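# Place the carton on the raised block inside tape

## Task

Set the carton down on top of the raised block so that no part of it extends beyond the blue tape outline. It must stay there on its own, because a carton that only stays put while the robot holds it does not count. Finish by switching suction off and moving the tool away from the carton.

## Robot and tools

ROBOT. One six-joint arm (a UR12e-type model) with a vacuum suction cup as its only tool. There is no second arm and no fingers. The tracked point is the cup point, the middle of the cup's rim when nothing touches it. The cup points along the cup point's own +z axis. About 4 cm behind the rim the tool widens, with its body and the wrist camera sticking out up to roughly 9 cm sideways, so leave room around it.

FRAME. Every position and orientation is in the scene frame. Its origin is on the table surface directly beneath the arm's base, +z is up, and +y is on the left when facing along +x. Lengths are in metres. Orientations are quaternions written w first (qw, qx, qy, qz). The arm base may sit slightly tilted. At long reach the reported position can be a little off.

ROW FORMAT. Both motion tools take rows of 8 numbers: x, y, z, qw, qx, qy, qz, suction. The first seven are an absolute pose for the cup point in the scene frame, not an offset. Suction is a number from -1 to 1: anything above 0.01 switches vacuum on, and 0.01 or less switches it off. It keeps its last value until changed. Put the full intended quaternion in every row, because the one reported may have drifted. A row whose position lies more than 0.6 m from the last reported position, along any axis of the cup point's frame, is refused and nothing moves.

execute_actions. Argument "actions" is a list holding zero or one item. An empty list only returns the current state. An action item {"rows": [...], "steps": n} carries 1 to 15 rows and up to 15 steps, each step lasting 1/30 s (15 if omitted). Each row is used for one step, and the final row repeats to fill leftover steps. A wait item {"steps": n} (n up to 300) sends nothing and returns when n steps have gone by since the previous result, your reply time included. Optional "pictures" (true/false) sets whether images come back.

move. Argument "target" is one 8-number row as above, an absolute goal pose. The cup point follows a straight path from its current pose, lasting 0.5 to 10 s, and turns the short way round. "speed" is the path's top speed in m/s, 0.002 to 0.5 (default 0.25), with rotation capped at twice that in rad/s. The path ignores obstacles, and the actual hand can trail it, wander, or overshoot the speed, most of all with the arm nearly straight. Optional "stop_force" (13 to 80 N) ends the path once the wrist sensor reads that much extra push against the motion for 2 steps; the hand then backs up 2 steps and holds. It only works after 0.2 s of scene time, is measured along the line to the target, and is unreliable on moves that also rotate. Use it with a very low speed when coming down onto something; omit it when lifting away from a surface, or the move may stop immediately. Contacts by the arm above the sensor are not sensed. The result adds a "move:" line giving the ending (done, off_target, moving, held, fault, or contact when stop_force ended it) and limits (paced = pose was clipped; held = some steps blocked), plus distance from target.

wait: "seconds" 0 to 10; the arm is sent nothing new. zoom_image: "camera" (cam_head_left, cam_head_right or cam_wrist) and "region" [x0, y0, x1, y1] in image pixels, origin top-left, at most 504 by 504; images are 672x504. read_manual: only licence text. finished_scene: "scene" number; irreversible, and the result says whether the goal was met.

CONTROL BEHAVIOUR. Each step, the commanded pose is limited to 100 mm and 16 degrees away from the measured pose, then joints are driven by damped inverse kinematics, with position favoured over orientation. Motion trails commands by about 0.17 s. A distant target may need several actions; afterwards the arm continues only to the last clipped pose, so read the result and send the remainder. The elbow never fully straightens. Joint ranges: shoulder pan -3.142 to 3.142, elbow 0.000 to 3.142, the others -6.283 to 6.283 rad.

RESULTS. The state line gives cup point position, quaternion and linear/angular velocity. "Hand target" is the pose the controller now aims for. "pose unreachable" and HELD mark steps the clearance check altered or blocked (a base mounting block counts as arm). suction_measured is vacuum level: near 0 means no seal, about 0.83 or more means airtight. part_present turns 1 at 0.50 and back to 0 below 0.45. Wrist force and torque are in the end effector's axes, pointing from the contact back into the arm, with an offset up to about 5.5 N, noise up to about 3.4 N, saturating near 100 N; "no reading" is harmless. MOTOR HOT appears at 70 °C; at 85 °C an over-temperature stop brakes the arm for minutes, so don't hang around holding loads.

GRIPPING. With suction on, press the 36 mm rim fully onto a flat, smooth face of the carton, away from its edges, seams or holes. Under vacuum the cup shrinks, so a held object rides up to about 12 mm nearer the tool. To release, lower the carton until it rests on the block, switch suction off, then lift at least 15 mm clear. If the cup seals to the table it pins the tool; switch suction off.

AVOID. The arm is stiff: aiming even slightly beyond a firm contact can trip a fault. Joint torque at its limit (313, 313, 142, 51.3, 51.3, 51.3 N m from base outward) or 150 N of outside force stops the arm for 10 s and drops the rest of the call. Approach slowly, don't slam, drop or shove hard, and never push anything off the table. Loose objects may occasionally get nudged by something else, so recheck before releasing.

Each tool is called after ">>>" as name(argument=value, ...) on one line, values as JSON.

## Session

>>> execute_actions(actions=[])

>>> move(target=[0.7,0,0.55,0,0,1,0,0], speed=0.4)

Scene clock: 0.00 s of 5000.00 s.
end_effector_position=(+0.6286, +0.0184, +0.2348) suction_measured=0.01 part_present=0 end_effector_quat_wxyz=(+0.000, -0.014, +1.000, -0.001) end_effector_velocity=(-0.000, -0.000, +0.001) end_effector_angular_velocity=(-0.000, -0.001, +0.001)
Joint positions: [-0.282 -1.558  2.144 -2.159 -1.57   2.861]
Joint velocities: [-0.    -0.001 -0.     0.     0.    -0.001]
Motor temperatures (°C, as the motors report them): [30 26 28 32 33 33]
Wrist force (N, on the end effector, along its own x y z axes, offset not removed): no reading
Wrist torque (N m, same axes, about the end effector's origin, offset not removed): no reading
Hand target: +0.629, +0.018, +0.235; +0.000, -0.014, +1.000, -0.001
camera_calibration (this result's frames):
cam_wrist: T_world_to_cam=[[0.0568826, -0.998183, 0.0198639, -0.0163322], [-0.916377, -0.0443034, 0.397857, 0.517696], [-0.396255, -0.040834, -0.917232, 0.546076], [0, 0, 0, 1]] pos_world=[0.691719, 0.0289316, 0.295234]

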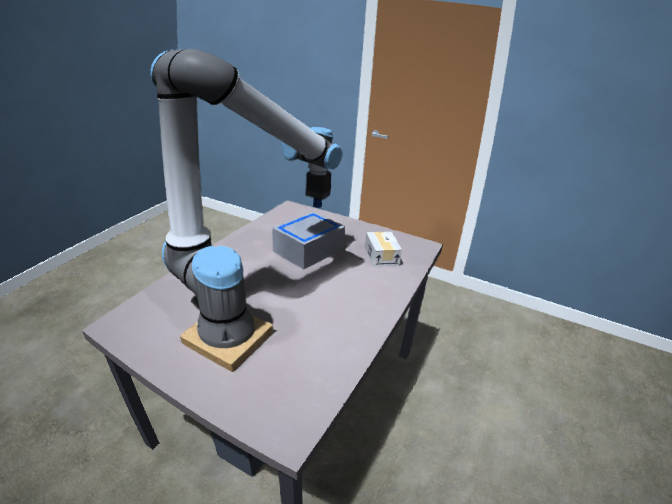

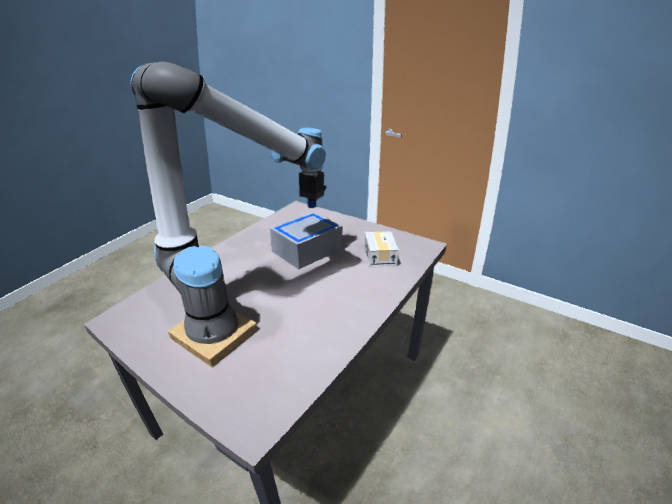

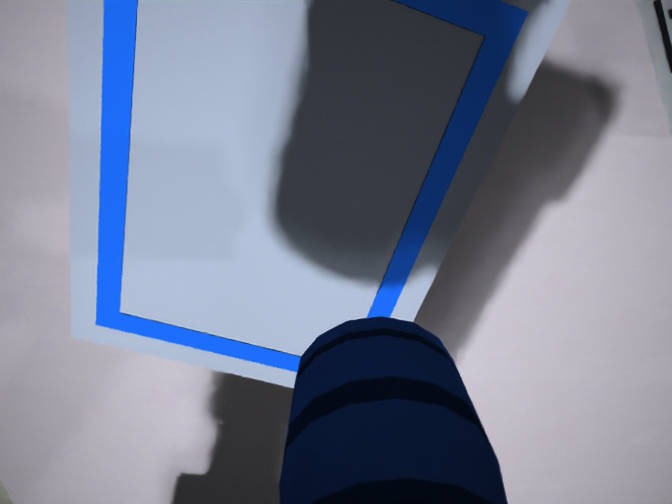

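Scene clock: 1.50 s of 5000.00 s.
end_effector_position=(+0.6997, -0.0002, +0.5499) suction_measured=0.01 part_present=0 end_effector_quat_wxyz=(+0.000, +0.000, +1.000, -0.000) end_effector_velocity=(+0.001, -0.000, +0.002) end_effector_angular_velocity=(+0.000, +0.001, -0.000)
Joint positions: [-0.285 -1.594  1.596 -1.573 -1.568  2.886]
Joint velocities: [ 0.     0.002 -0.005  0.004 -0.     0.   ]
Motor temperatures (°C, as the motors report them): [30 26 28 32 33 33]
Wrist force (N, on the end effector, along its own x y z axes, offset not removed): [-2.5 3.0 1.4]
Wrist torque (N m, same axes, about the end effector's origin, offset not removed): [0.61 0.38 -0.13]
Hand target: +0.700, -0.000, +0.550; +0.000, +0.000, +1.000, -0.000
Off the commanded pose: 0.000 m, 0 deg.
move: done
camera_calibration (this result's frames):
cam_wrist: T_world_to_cam=[[0.0291868, -0.999427, 0.0171484, -0.0243251], [-0.91699, -0.0199433, 0.398411, 0.456805], [-0.397841, -0.0273533, -0.917047, 0.863466], [0, 0, 0, 1]] pos_world=[0.763117, 0.00841765, 0.610259]

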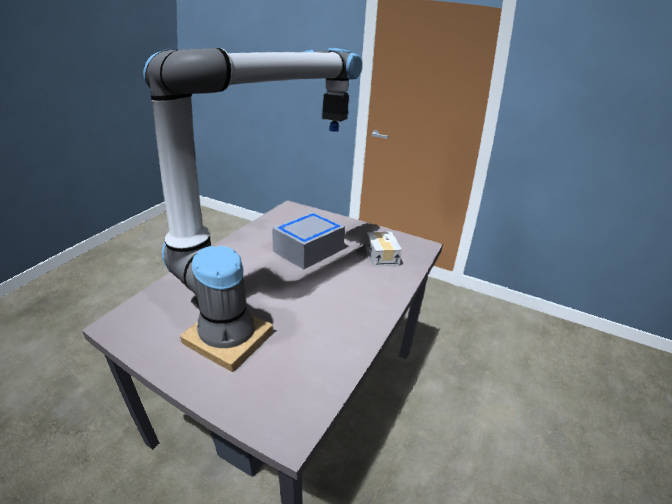

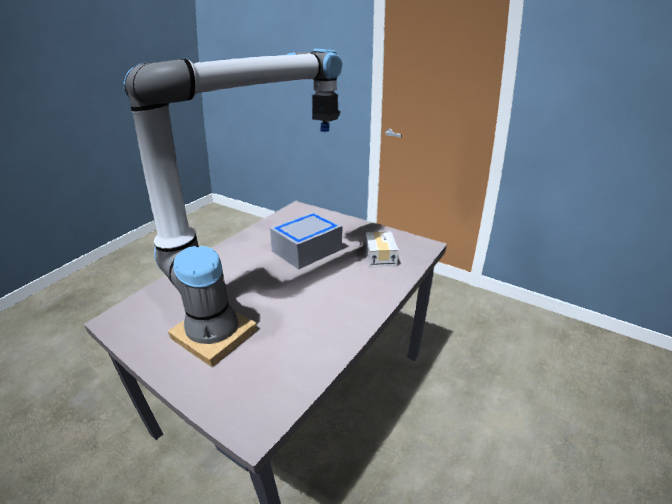

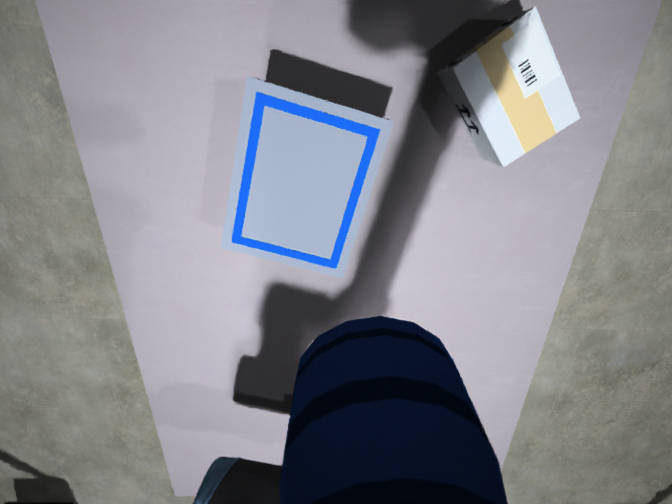

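>>> move(target=[0.79,-0.25,0.25,0,0,1,0,0], speed=0.4)

Scene clock: 5.37 s of 5000.00 s.
end_effector_position=(+0.7898, -0.2500, +0.2504) suction_measured=0.01 part_present=0 end_effector_quat_wxyz=(+0.000, -0.000, +1.000, -0.000) end_effector_velocity=(+0.001, -0.001, -0.001) end_effector_angular_velocity=(-0.001, -0.001, +0.000)
Joint positions: [-0.55  -1.259  1.756 -2.066 -1.568  2.621]
Joint velocities: [-0.001  0.003 -0.001 -0.003  0.    -0.001]
Motor temperatures (°C, as the motors report them): [30 26 28 32 33 33]
Wrist force (N, on the end effector, along its own x y z axes, offset not removed): [-1.4 -0.2 -1.1]
Wrist torque (N m, same axes, about the end effector's origin, offset not removed): [0.12 0.22 -0.03]
Hand target: +0.790, -0.250, +0.250; +0.000, +0.000, +1.000, -0.000
Off the commanded pose: 0.000 m, 0 deg.
move: done
camera_calibration (this result's frames):
cam_wrist: T_world_to_cam=[[0.0293508, -0.999417, 0.0174578, -0.27173], [-0.917006, -0.0199718, 0.398373, 0.653739], [-0.397792, -0.0277014, -0.917057, 0.617674], [0, 0, 0, 1]] pos_world=[0.853164, -0.241405, 0.310755]

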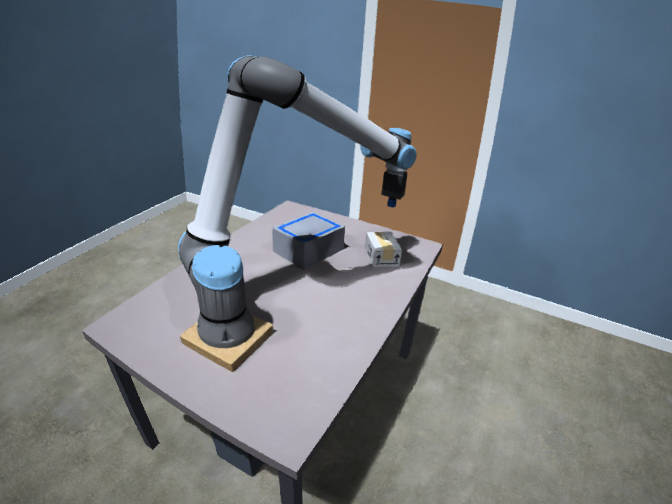

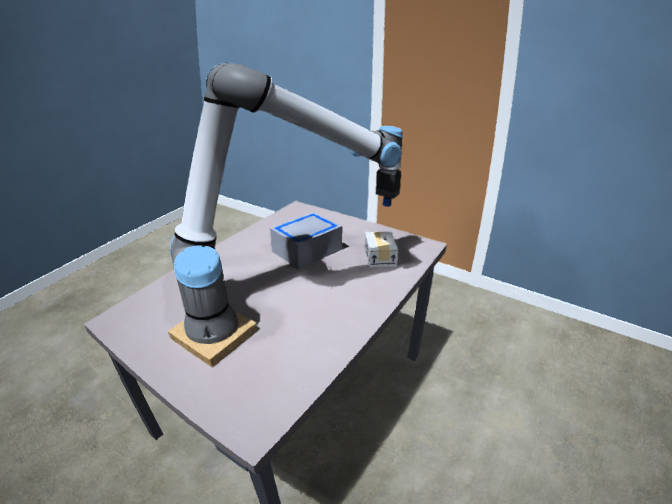

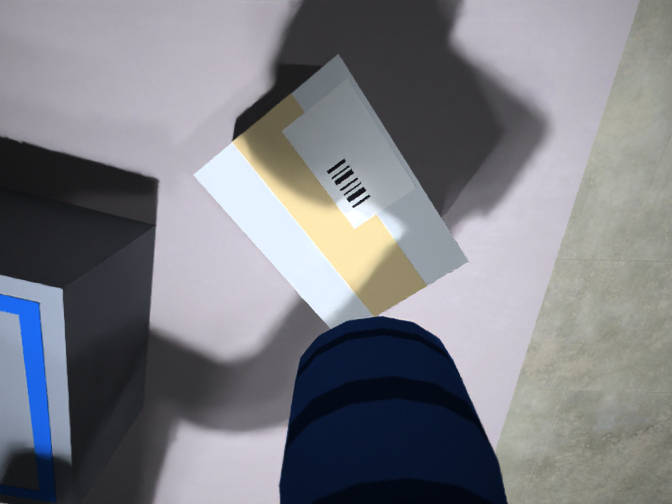

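>>> move(target=[0.776,-0.247,0.1,0,0,1,0,1], speed=0.3)

>>> move(target=[0.776,-0.247,0.04,0,0,1,0,1], speed=0.01, stop_force=15)

>>> move(target=[0.776,-0.247,0.24,0,0,1,0,1])

>>> move(target=[0.647,0.058,0.24,0,0.446,0.895,0,1])

>>> move(target=[0.647,0.058,0.21,0,0.446,0.895,0,1], speed=0.1)

>>> move(target=[0.647,0.058,0.16,0,0.446,0.895,0,1], speed=0.008, stop_force=13)

>>> move(target=[0.647,0.058,0.215,0,0.446,0.895,0,0], speed=0.02)

>>> move(target=[0.647,0.058,0.5,0,0.446,0.895,0,0], speed=0.4)

Scene clock: 8.83 s of 5000.00 s.
end_effector_position=(+0.7761, -0.2470, +0.1003) suction_measured=0.01 part_present=0 end_effector_quat_wxyz=(-0.000, -0.000, +1.000, -0.000) end_effector_velocity=(+0.000, +0.000, -0.003) end_effector_angular_velocity=(-0.000, +0.000, +0.001)
Joint positions: [-0.554 -1.13   1.889 -2.328 -1.568  2.617]
Joint velocities: [ 0.     0.003  0.001 -0.004 -0.    -0.001]
Motor temperatures (°C, as the motors report them): [30 26 28 32 33 33]
Wrist force (N, on the end effector, along its own x y z axes, offset not removed): [-2.5 0.5 1.9]
Wrist torque (N m, same axes, about the end effector's origin, offset not removed): [0.15 0.39 -0.10]
Hand target: +0.776, -0.247, +0.100; -0.000, +0.000, +1.000, -0.000
Off the commanded pose: 0.000 m, 0 deg.
move: done
camera_calibration (this result's frames):
cam_wrist: T_world_to_cam=[[0.0293368, -0.999423, 0.0171407, -0.265672], [-0.916951, -0.0200816, 0.398493, 0.700949], [-0.397919, -0.0274077, -0.917011, 0.474838], [0, 0, 0, 1]] pos_world=[0.839477, -0.238428, 0.160662]

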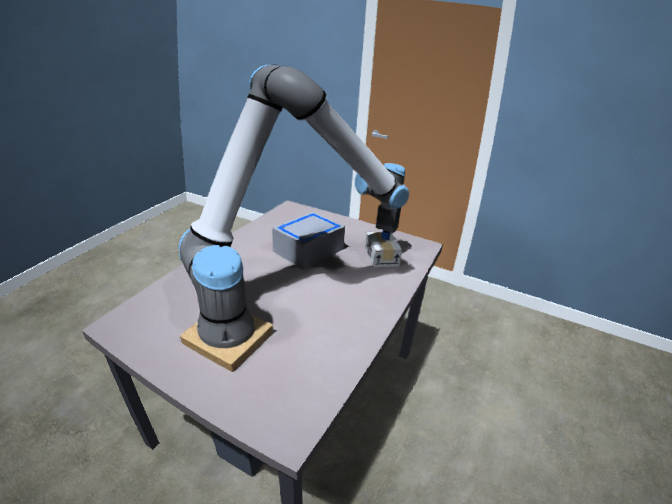

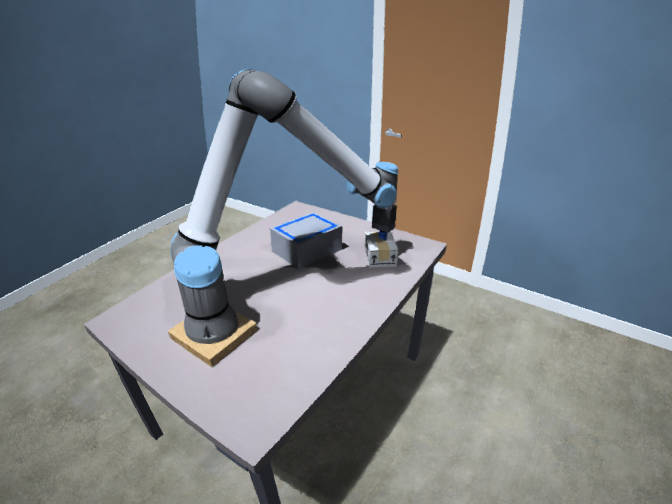

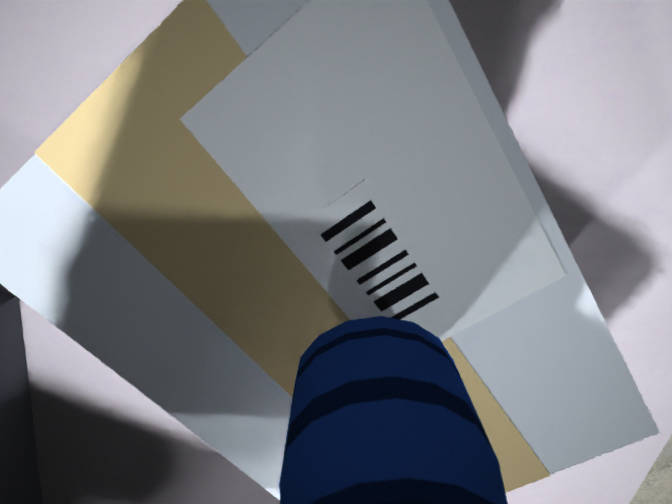

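Scene clock: 12.07 s of 5000.00 s.
end_effector_position=(+0.7762, -0.2471, +0.0718) suction_measured=1.00 part_present=1 end_effector_quat_wxyz=(+0.000, +0.000, +1.000, -0.000) end_effector_velocity=(-0.002, +0.001, +0.000) end_effector_angular_velocity=(+0.003, +0.005, +0.000)
Joint positions: [-0.554 -1.096  1.902 -2.376 -1.568  2.617]
Joint velocities: [-0.    -0.002 -0.     0.007  0.    -0.001]
Motor temperatures (°C, as the motors report them): [30 26 28 32 33 33]
Wrist force (N, on the end effector, along its own x y z axes, offset not removed): [3.4 6.1 -28.6]
Wrist torque (N m, same axes, about the end effector's origin, offset not removed): [0.67 0.31 -0.01]
Hand target: +0.776, -0.247, +0.072; +0.000, +0.000, +1.000, -0.000
Off the commanded pose: 0.032 m, 0 deg.
move: contact
camera_calibration (this result's frames):
cam_wrist: T_world_to_cam=[[0.0293223, -0.999418, 0.0174176, -0.265251], [-0.91714, -0.019971, 0.398064, 0.712578], [-0.397485, -0.0276465, -0.917192, 0.448343], [0, 0, 0, 1]] pos_world=[0.839521, -0.238471, 0.132185]

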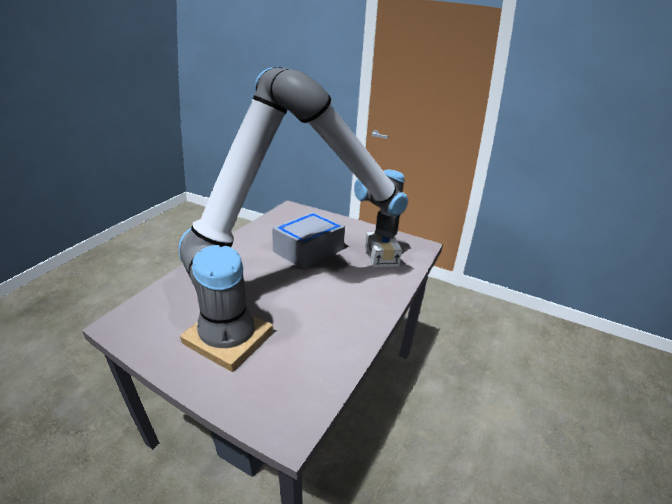

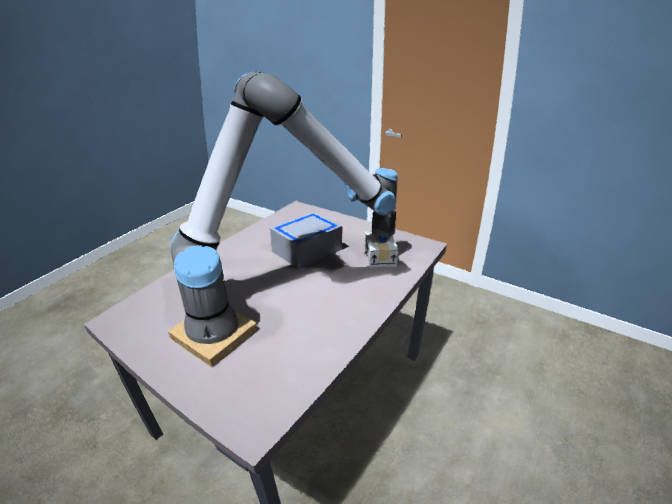

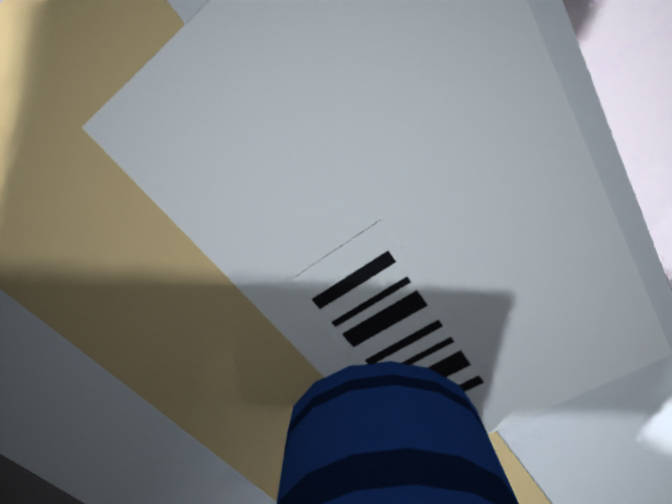

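Scene clock: 13.33 s of 5000.00 s.
end_effector_position=(+0.7759, -0.2469, +0.2397) suction_measured=1.00 part_present=1 end_effector_quat_wxyz=(+0.000, -0.000, +1.000, +0.000) end_effector_velocity=(-0.000, +0.000, +0.001) end_effector_angular_velocity=(+0.001, +0.002, +0.001)
Joint positions: [-0.555 -1.272  1.794 -2.091 -1.568  2.616]
Joint velocities: [ 0.    -0.001 -0.002  0.005 -0.    -0.001]
Motor temperatures (°C, as the motors report them): [30 26 28 32 33 33]
Wrist force (N, on the end effector, along its own x y z axes, offset not removed): [-3.5 3.5 7.2]
Wrist torque (N m, same axes, about the end effector's origin, offset not removed): [0.71 0.53 -0.01]
Hand target: +0.776, -0.247, +0.240; +0.000, +0.000, +1.000, -0.000
Off the commanded pose: 0.000 m, 0 deg.
move: done
camera_calibration (this result's frames):
cam_wrist: T_world_to_cam=[[0.0293662, -0.999423, 0.0170674, -0.267935], [-0.916962, -0.0201385, 0.398466, 0.645211], [-0.397892, -0.0273516, -0.917024, 0.60267], [0, 0, 0, 1]] pos_world=[0.8393, -0.238303, 0.300141]

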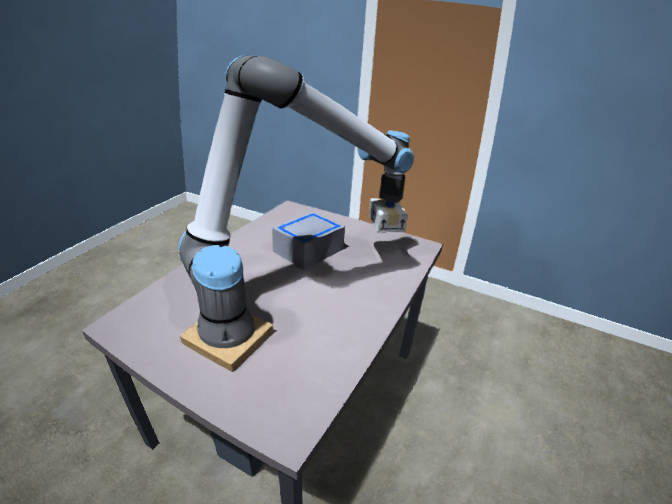

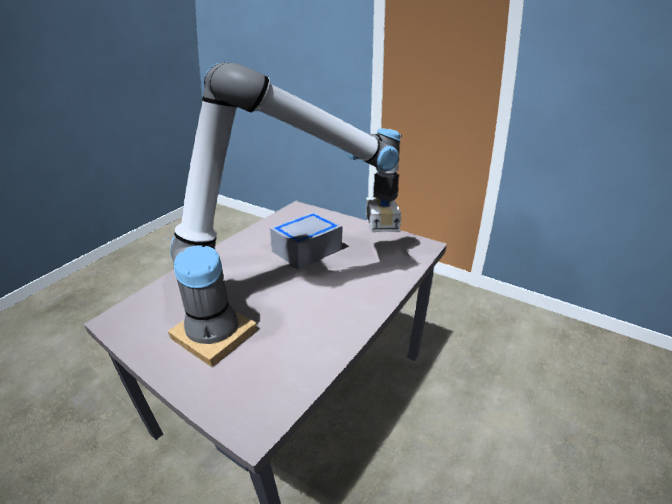

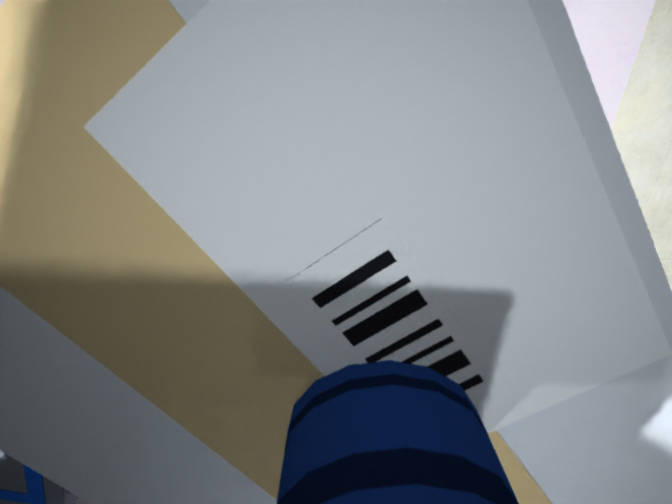

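Scene clock: 15.73 s of 5000.00 s.
end_effector_position=(+0.6474, +0.0580, +0.2398) suction_measured=1.00 part_present=1 end_effector_quat_wxyz=(-0.000, +0.446, +0.895, +0.000) end_effector_velocity=(-0.000, +0.002, +0.001) end_effector_angular_velocity=(-0.001, -0.001, -0.009)
Joint positions: [-0.214 -1.528  2.102 -2.145 -1.567  3.881]
Joint velocities: [ 0.003 -0.001  0.    -0.    -0.001  0.012]
Motor temperatures (°C, as the motors report them): [30 26 28 32 33 33]
Wrist force (N, on the end effector, along its own x y z axes, offset not removed): [-3.0 3.4 8.4]
Wrist torque (N m, same axes, about the end effector's origin, offset not removed): [0.71 0.42 -0.01]
Hand target: +0.647, +0.058, +0.240; -0.000, +0.446, +0.895, +0.000
Off the commanded pose: 0.000 m, 0 deg.
move: done
camera_calibration (this result's frames):
cam_wrist: T_world_to_cam=[[-0.779865, -0.625719, 0.0169349, 0.54281], [-0.568579, 0.719444, 0.398896, 0.26499], [-0.261781, 0.301456, -0.91684, 0.452719], [0, 0, 0, 1]] pos_world=[0.692499, 0.0125259, 0.300175]

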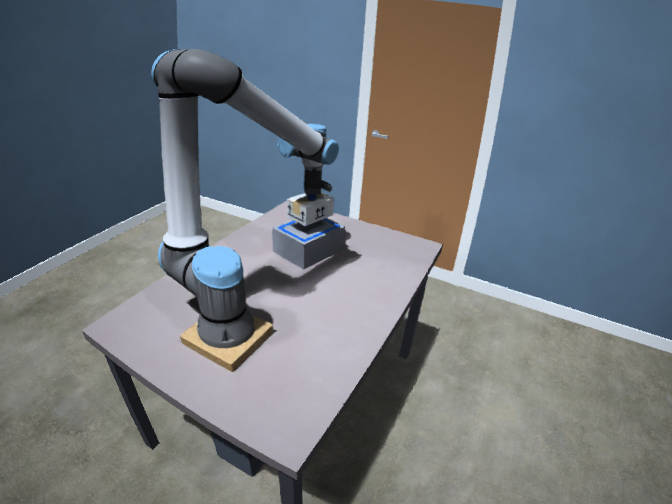

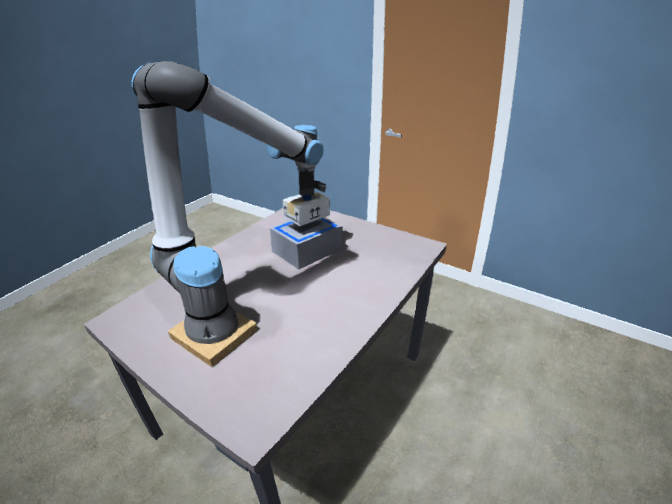

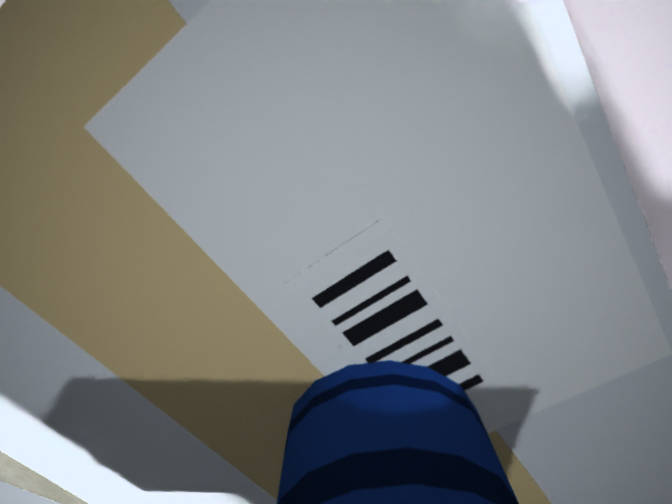

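Scene clock: 16.60 s of 5000.00 s.
end_effector_position=(+0.6470, +0.0580, +0.2102) suction_measured=1.00 part_present=1 end_effector_quat_wxyz=(+0.000, +0.446, +0.895, +0.000) end_effector_velocity=(-0.000, -0.000, -0.002) end_effector_angular_velocity=(-0.000, +0.001, +0.002)
Joint positions: [-0.214 -1.496  2.132 -2.206 -1.568  3.882]
Joint velocities: [-0.     0.002  0.001 -0.002 -0.001 -0.002]
Motor temperatures (°C, as the motors report them): [30 26 28 32 33 33]
Wrist force (N, on the end effector, along its own x y z axes, offset not removed): [-2.7 0.3 7.9]
Wrist torque (N m, same axes, about the end effector's origin, offset not removed): [0.15 0.35 -0.05]
Hand target: +0.647, +0.058, +0.210; -0.000, +0.446, +0.895, -0.000
Off the commanded pose: 0.000 m, 0 deg.
move: done
camera_calibration (this result's frames):
cam_wrist: T_world_to_cam=[[-0.780266, -0.625213, 0.017127, 0.543192], [-0.568172, 0.719994, 0.398483, 0.276347], [-0.261468, 0.301192, -0.917016, 0.425292], [0, 0, 0, 1]] pos_world=[0.692047, 0.0125482, 0.270576]

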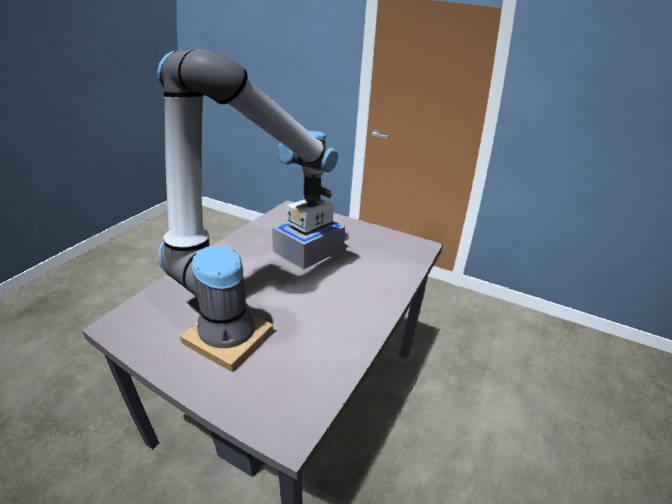

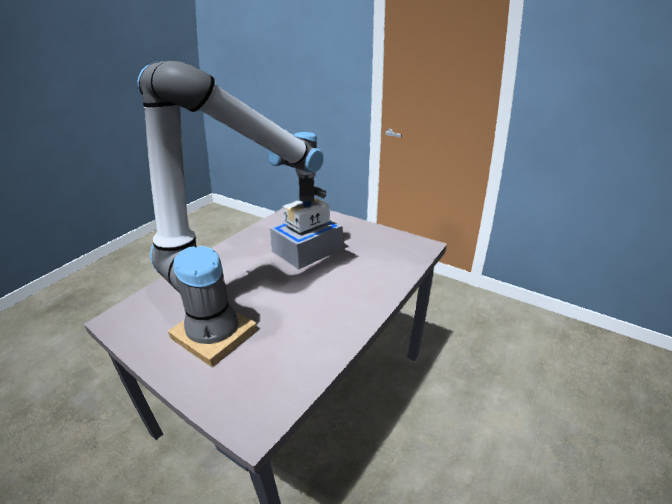

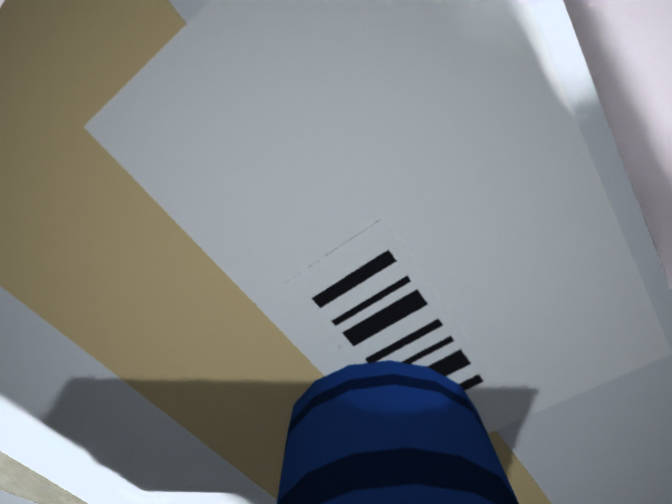

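Scene clock: 19.33 s of 5000.00 s.
end_effector_position=(+0.6472, +0.0580, +0.1914) suction_measured=1.00 part_present=1 end_effector_quat_wxyz=(+0.000, +0.446, +0.895, +0.000) end_effector_velocity=(-0.001, +0.000, +0.002) end_effector_angular_velocity=(+0.001, +0.003, -0.001)
Joint positions: [-0.214 -1.474  2.148 -2.245 -1.568  3.882]
Joint velocities: [ 0.    -0.002 -0.002  0.007  0.     0.001]
Motor temperatures (°C, as the motors report them): [30 26 28 32 33 33]
Wrist force (N, on the end effector, along its own x y z axes, offset not removed): [-3.4 5.1 -20.0]
Wrist torque (N m, same axes, about the end effector's origin, offset not removed): [0.49 0.31 -0.07]
Hand target: +0.647, +0.058, +0.192; +0.000, +0.446, +0.895, +0.000
Off the commanded pose: 0.031 m, 0 deg.
move: contact
camera_calibration (this result's frames):
cam_wrist: T_world_to_cam=[[-0.780266, -0.625223, 0.0167627, 0.543687], [-0.568401, 0.720027, 0.398096, 0.284142], [-0.260969, 0.301093, -0.91719, 0.407835], [0, 0, 0, 1]] pos_world=[0.69216, 0.0125391, 0.251833]

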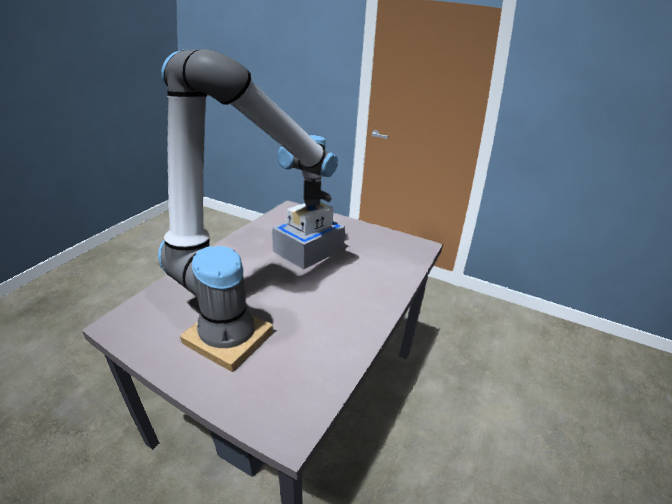

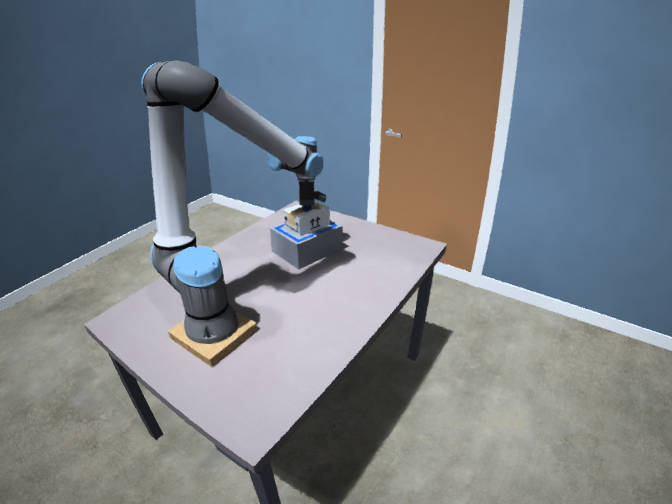

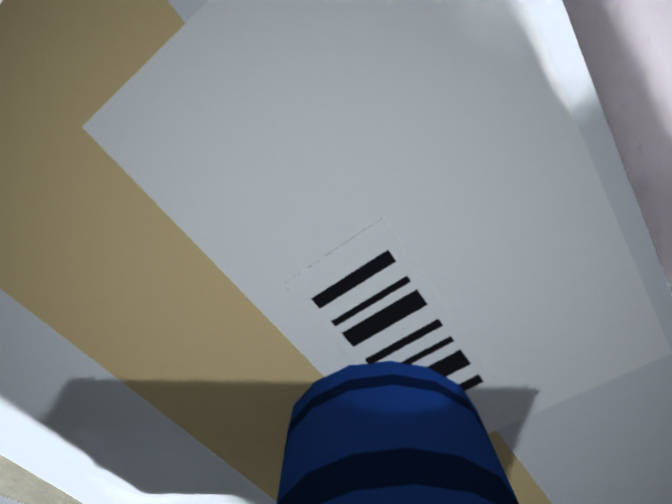

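Scene clock: 20.80 s of 5000.00 s.
end_effector_position=(+0.6470, +0.0581, +0.2148) suction_measured=0.01 part_present=0 end_effector_quat_wxyz=(+0.000, +0.446, +0.895, +0.000) end_effector_velocity=(+0.001, -0.000, +0.002) end_effector_angular_velocity=(-0.000, -0.002, +0.000)
Joint positions: [-0.214 -1.501  2.127 -2.196 -1.568  3.882]
Joint velocities: [-0.001 -0.002 -0.002  0.002  0.    -0.001]
Motor temperatures (°C, as the motors report them): [30 26 28 32 33 33]
Wrist force (N, on the end effector, along its own x y z axes, offset not removed): [-1.7 1.8 0.3]
Wrist torque (N m, same axes, about the end effector's origin, offset not removed): [0.36 0.36 -0.01]
Hand target: +0.647, +0.058, +0.215; +0.000, +0.446, +0.895, +0.000
Off the commanded pose: 0.000 m, 0 deg.
move: done
camera_calibration (this result's frames):
cam_wrist: T_world_to_cam=[[-0.78019, -0.625308, 0.0171308, 0.543094], [-0.568258, 0.719926, 0.398483, 0.274471], [-0.261508, 0.301158, -0.917016, 0.429538], [0, 0, 0, 1]] pos_world=[0.692014, 0.0126435, 0.275218]

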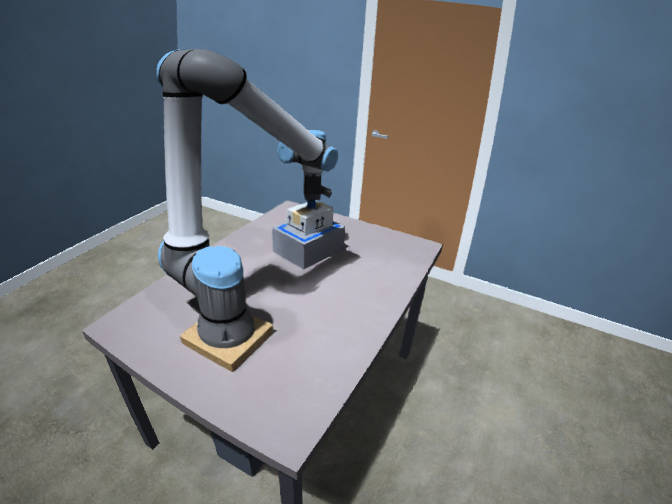

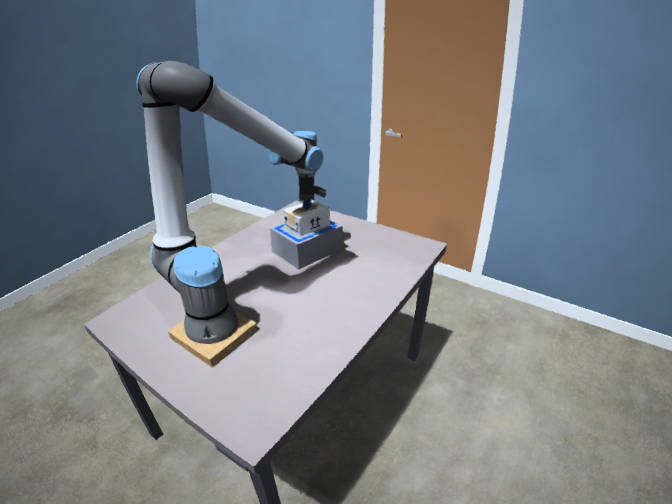

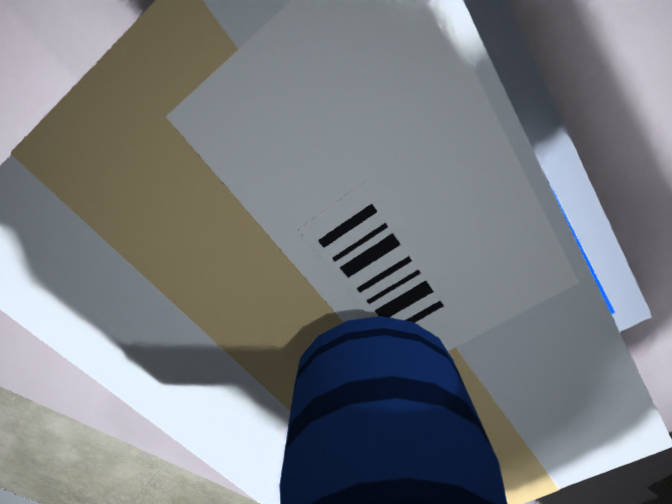

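Scene clock: 22.20 s of 5000.00 s.
end_effector_position=(+0.6468, +0.0580, +0.4998) suction_measured=0.01 part_present=0 end_effector_quat_wxyz=(+0.000, +0.446, +0.895, +0.000) end_effector_velocity=(+0.001, -0.000, +0.001) end_effector_angular_velocity=(-0.000, +0.001, +0.001)
Joint positions: [-0.215 -1.676  1.76  -1.655 -1.568  3.88 ]
Joint velocities: [ 0.     0.002 -0.004  0.003 -0.    -0.001]
Motor temperatures (°C, as the motors report them): [30 26 28 32 33 33]
Wrist force (N, on the end effector, along its own x y z axes, offset not removed): [-1.5 3.6 1.3]
Wrist torque (N m, same axes, about the end effector's origin, offset not removed): [0.71 0.23 -0.18]
Hand target: +0.647, +0.058, +0.500; +0.000, +0.446, +0.895, -0.000
Off the commanded pose: 0.000 m, 0 deg.
move: done
camera_calibration (this result's frames):
cam_wrist: T_world_to_cam=[[-0.780257, -0.625227, 0.0170508, 0.538133], [-0.568229, 0.719991, 0.398406, 0.160848], [-0.261371, 0.30117, -0.917051, 0.690767], [0, 0, 0, 1]] pos_world=[0.691827, 0.0126077, 0.56021]

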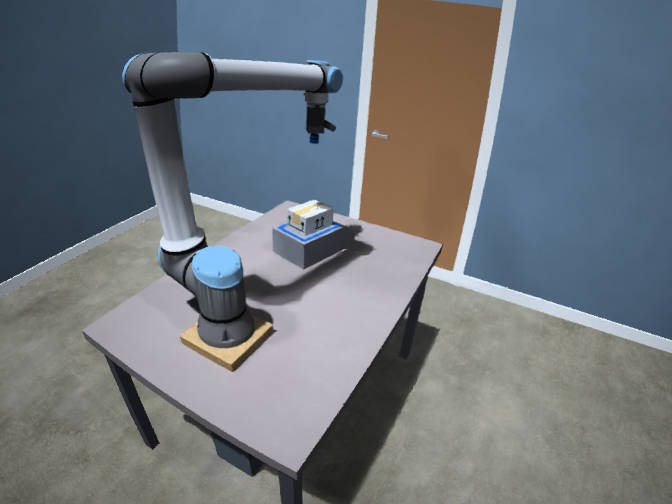

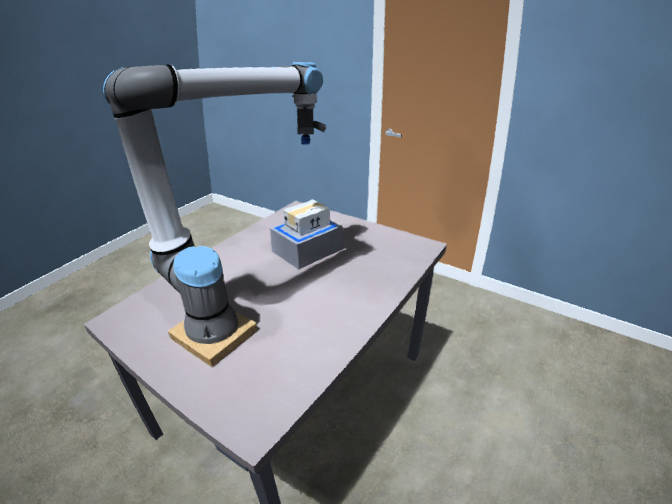

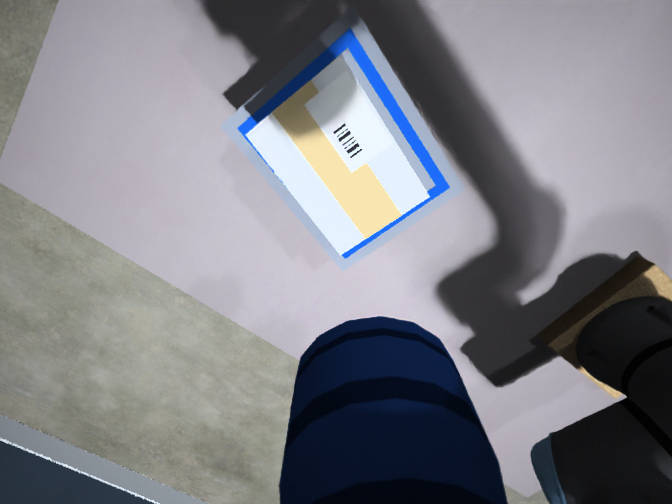

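>>> finished_scene(scene=2)

The scene is finished: the task was done.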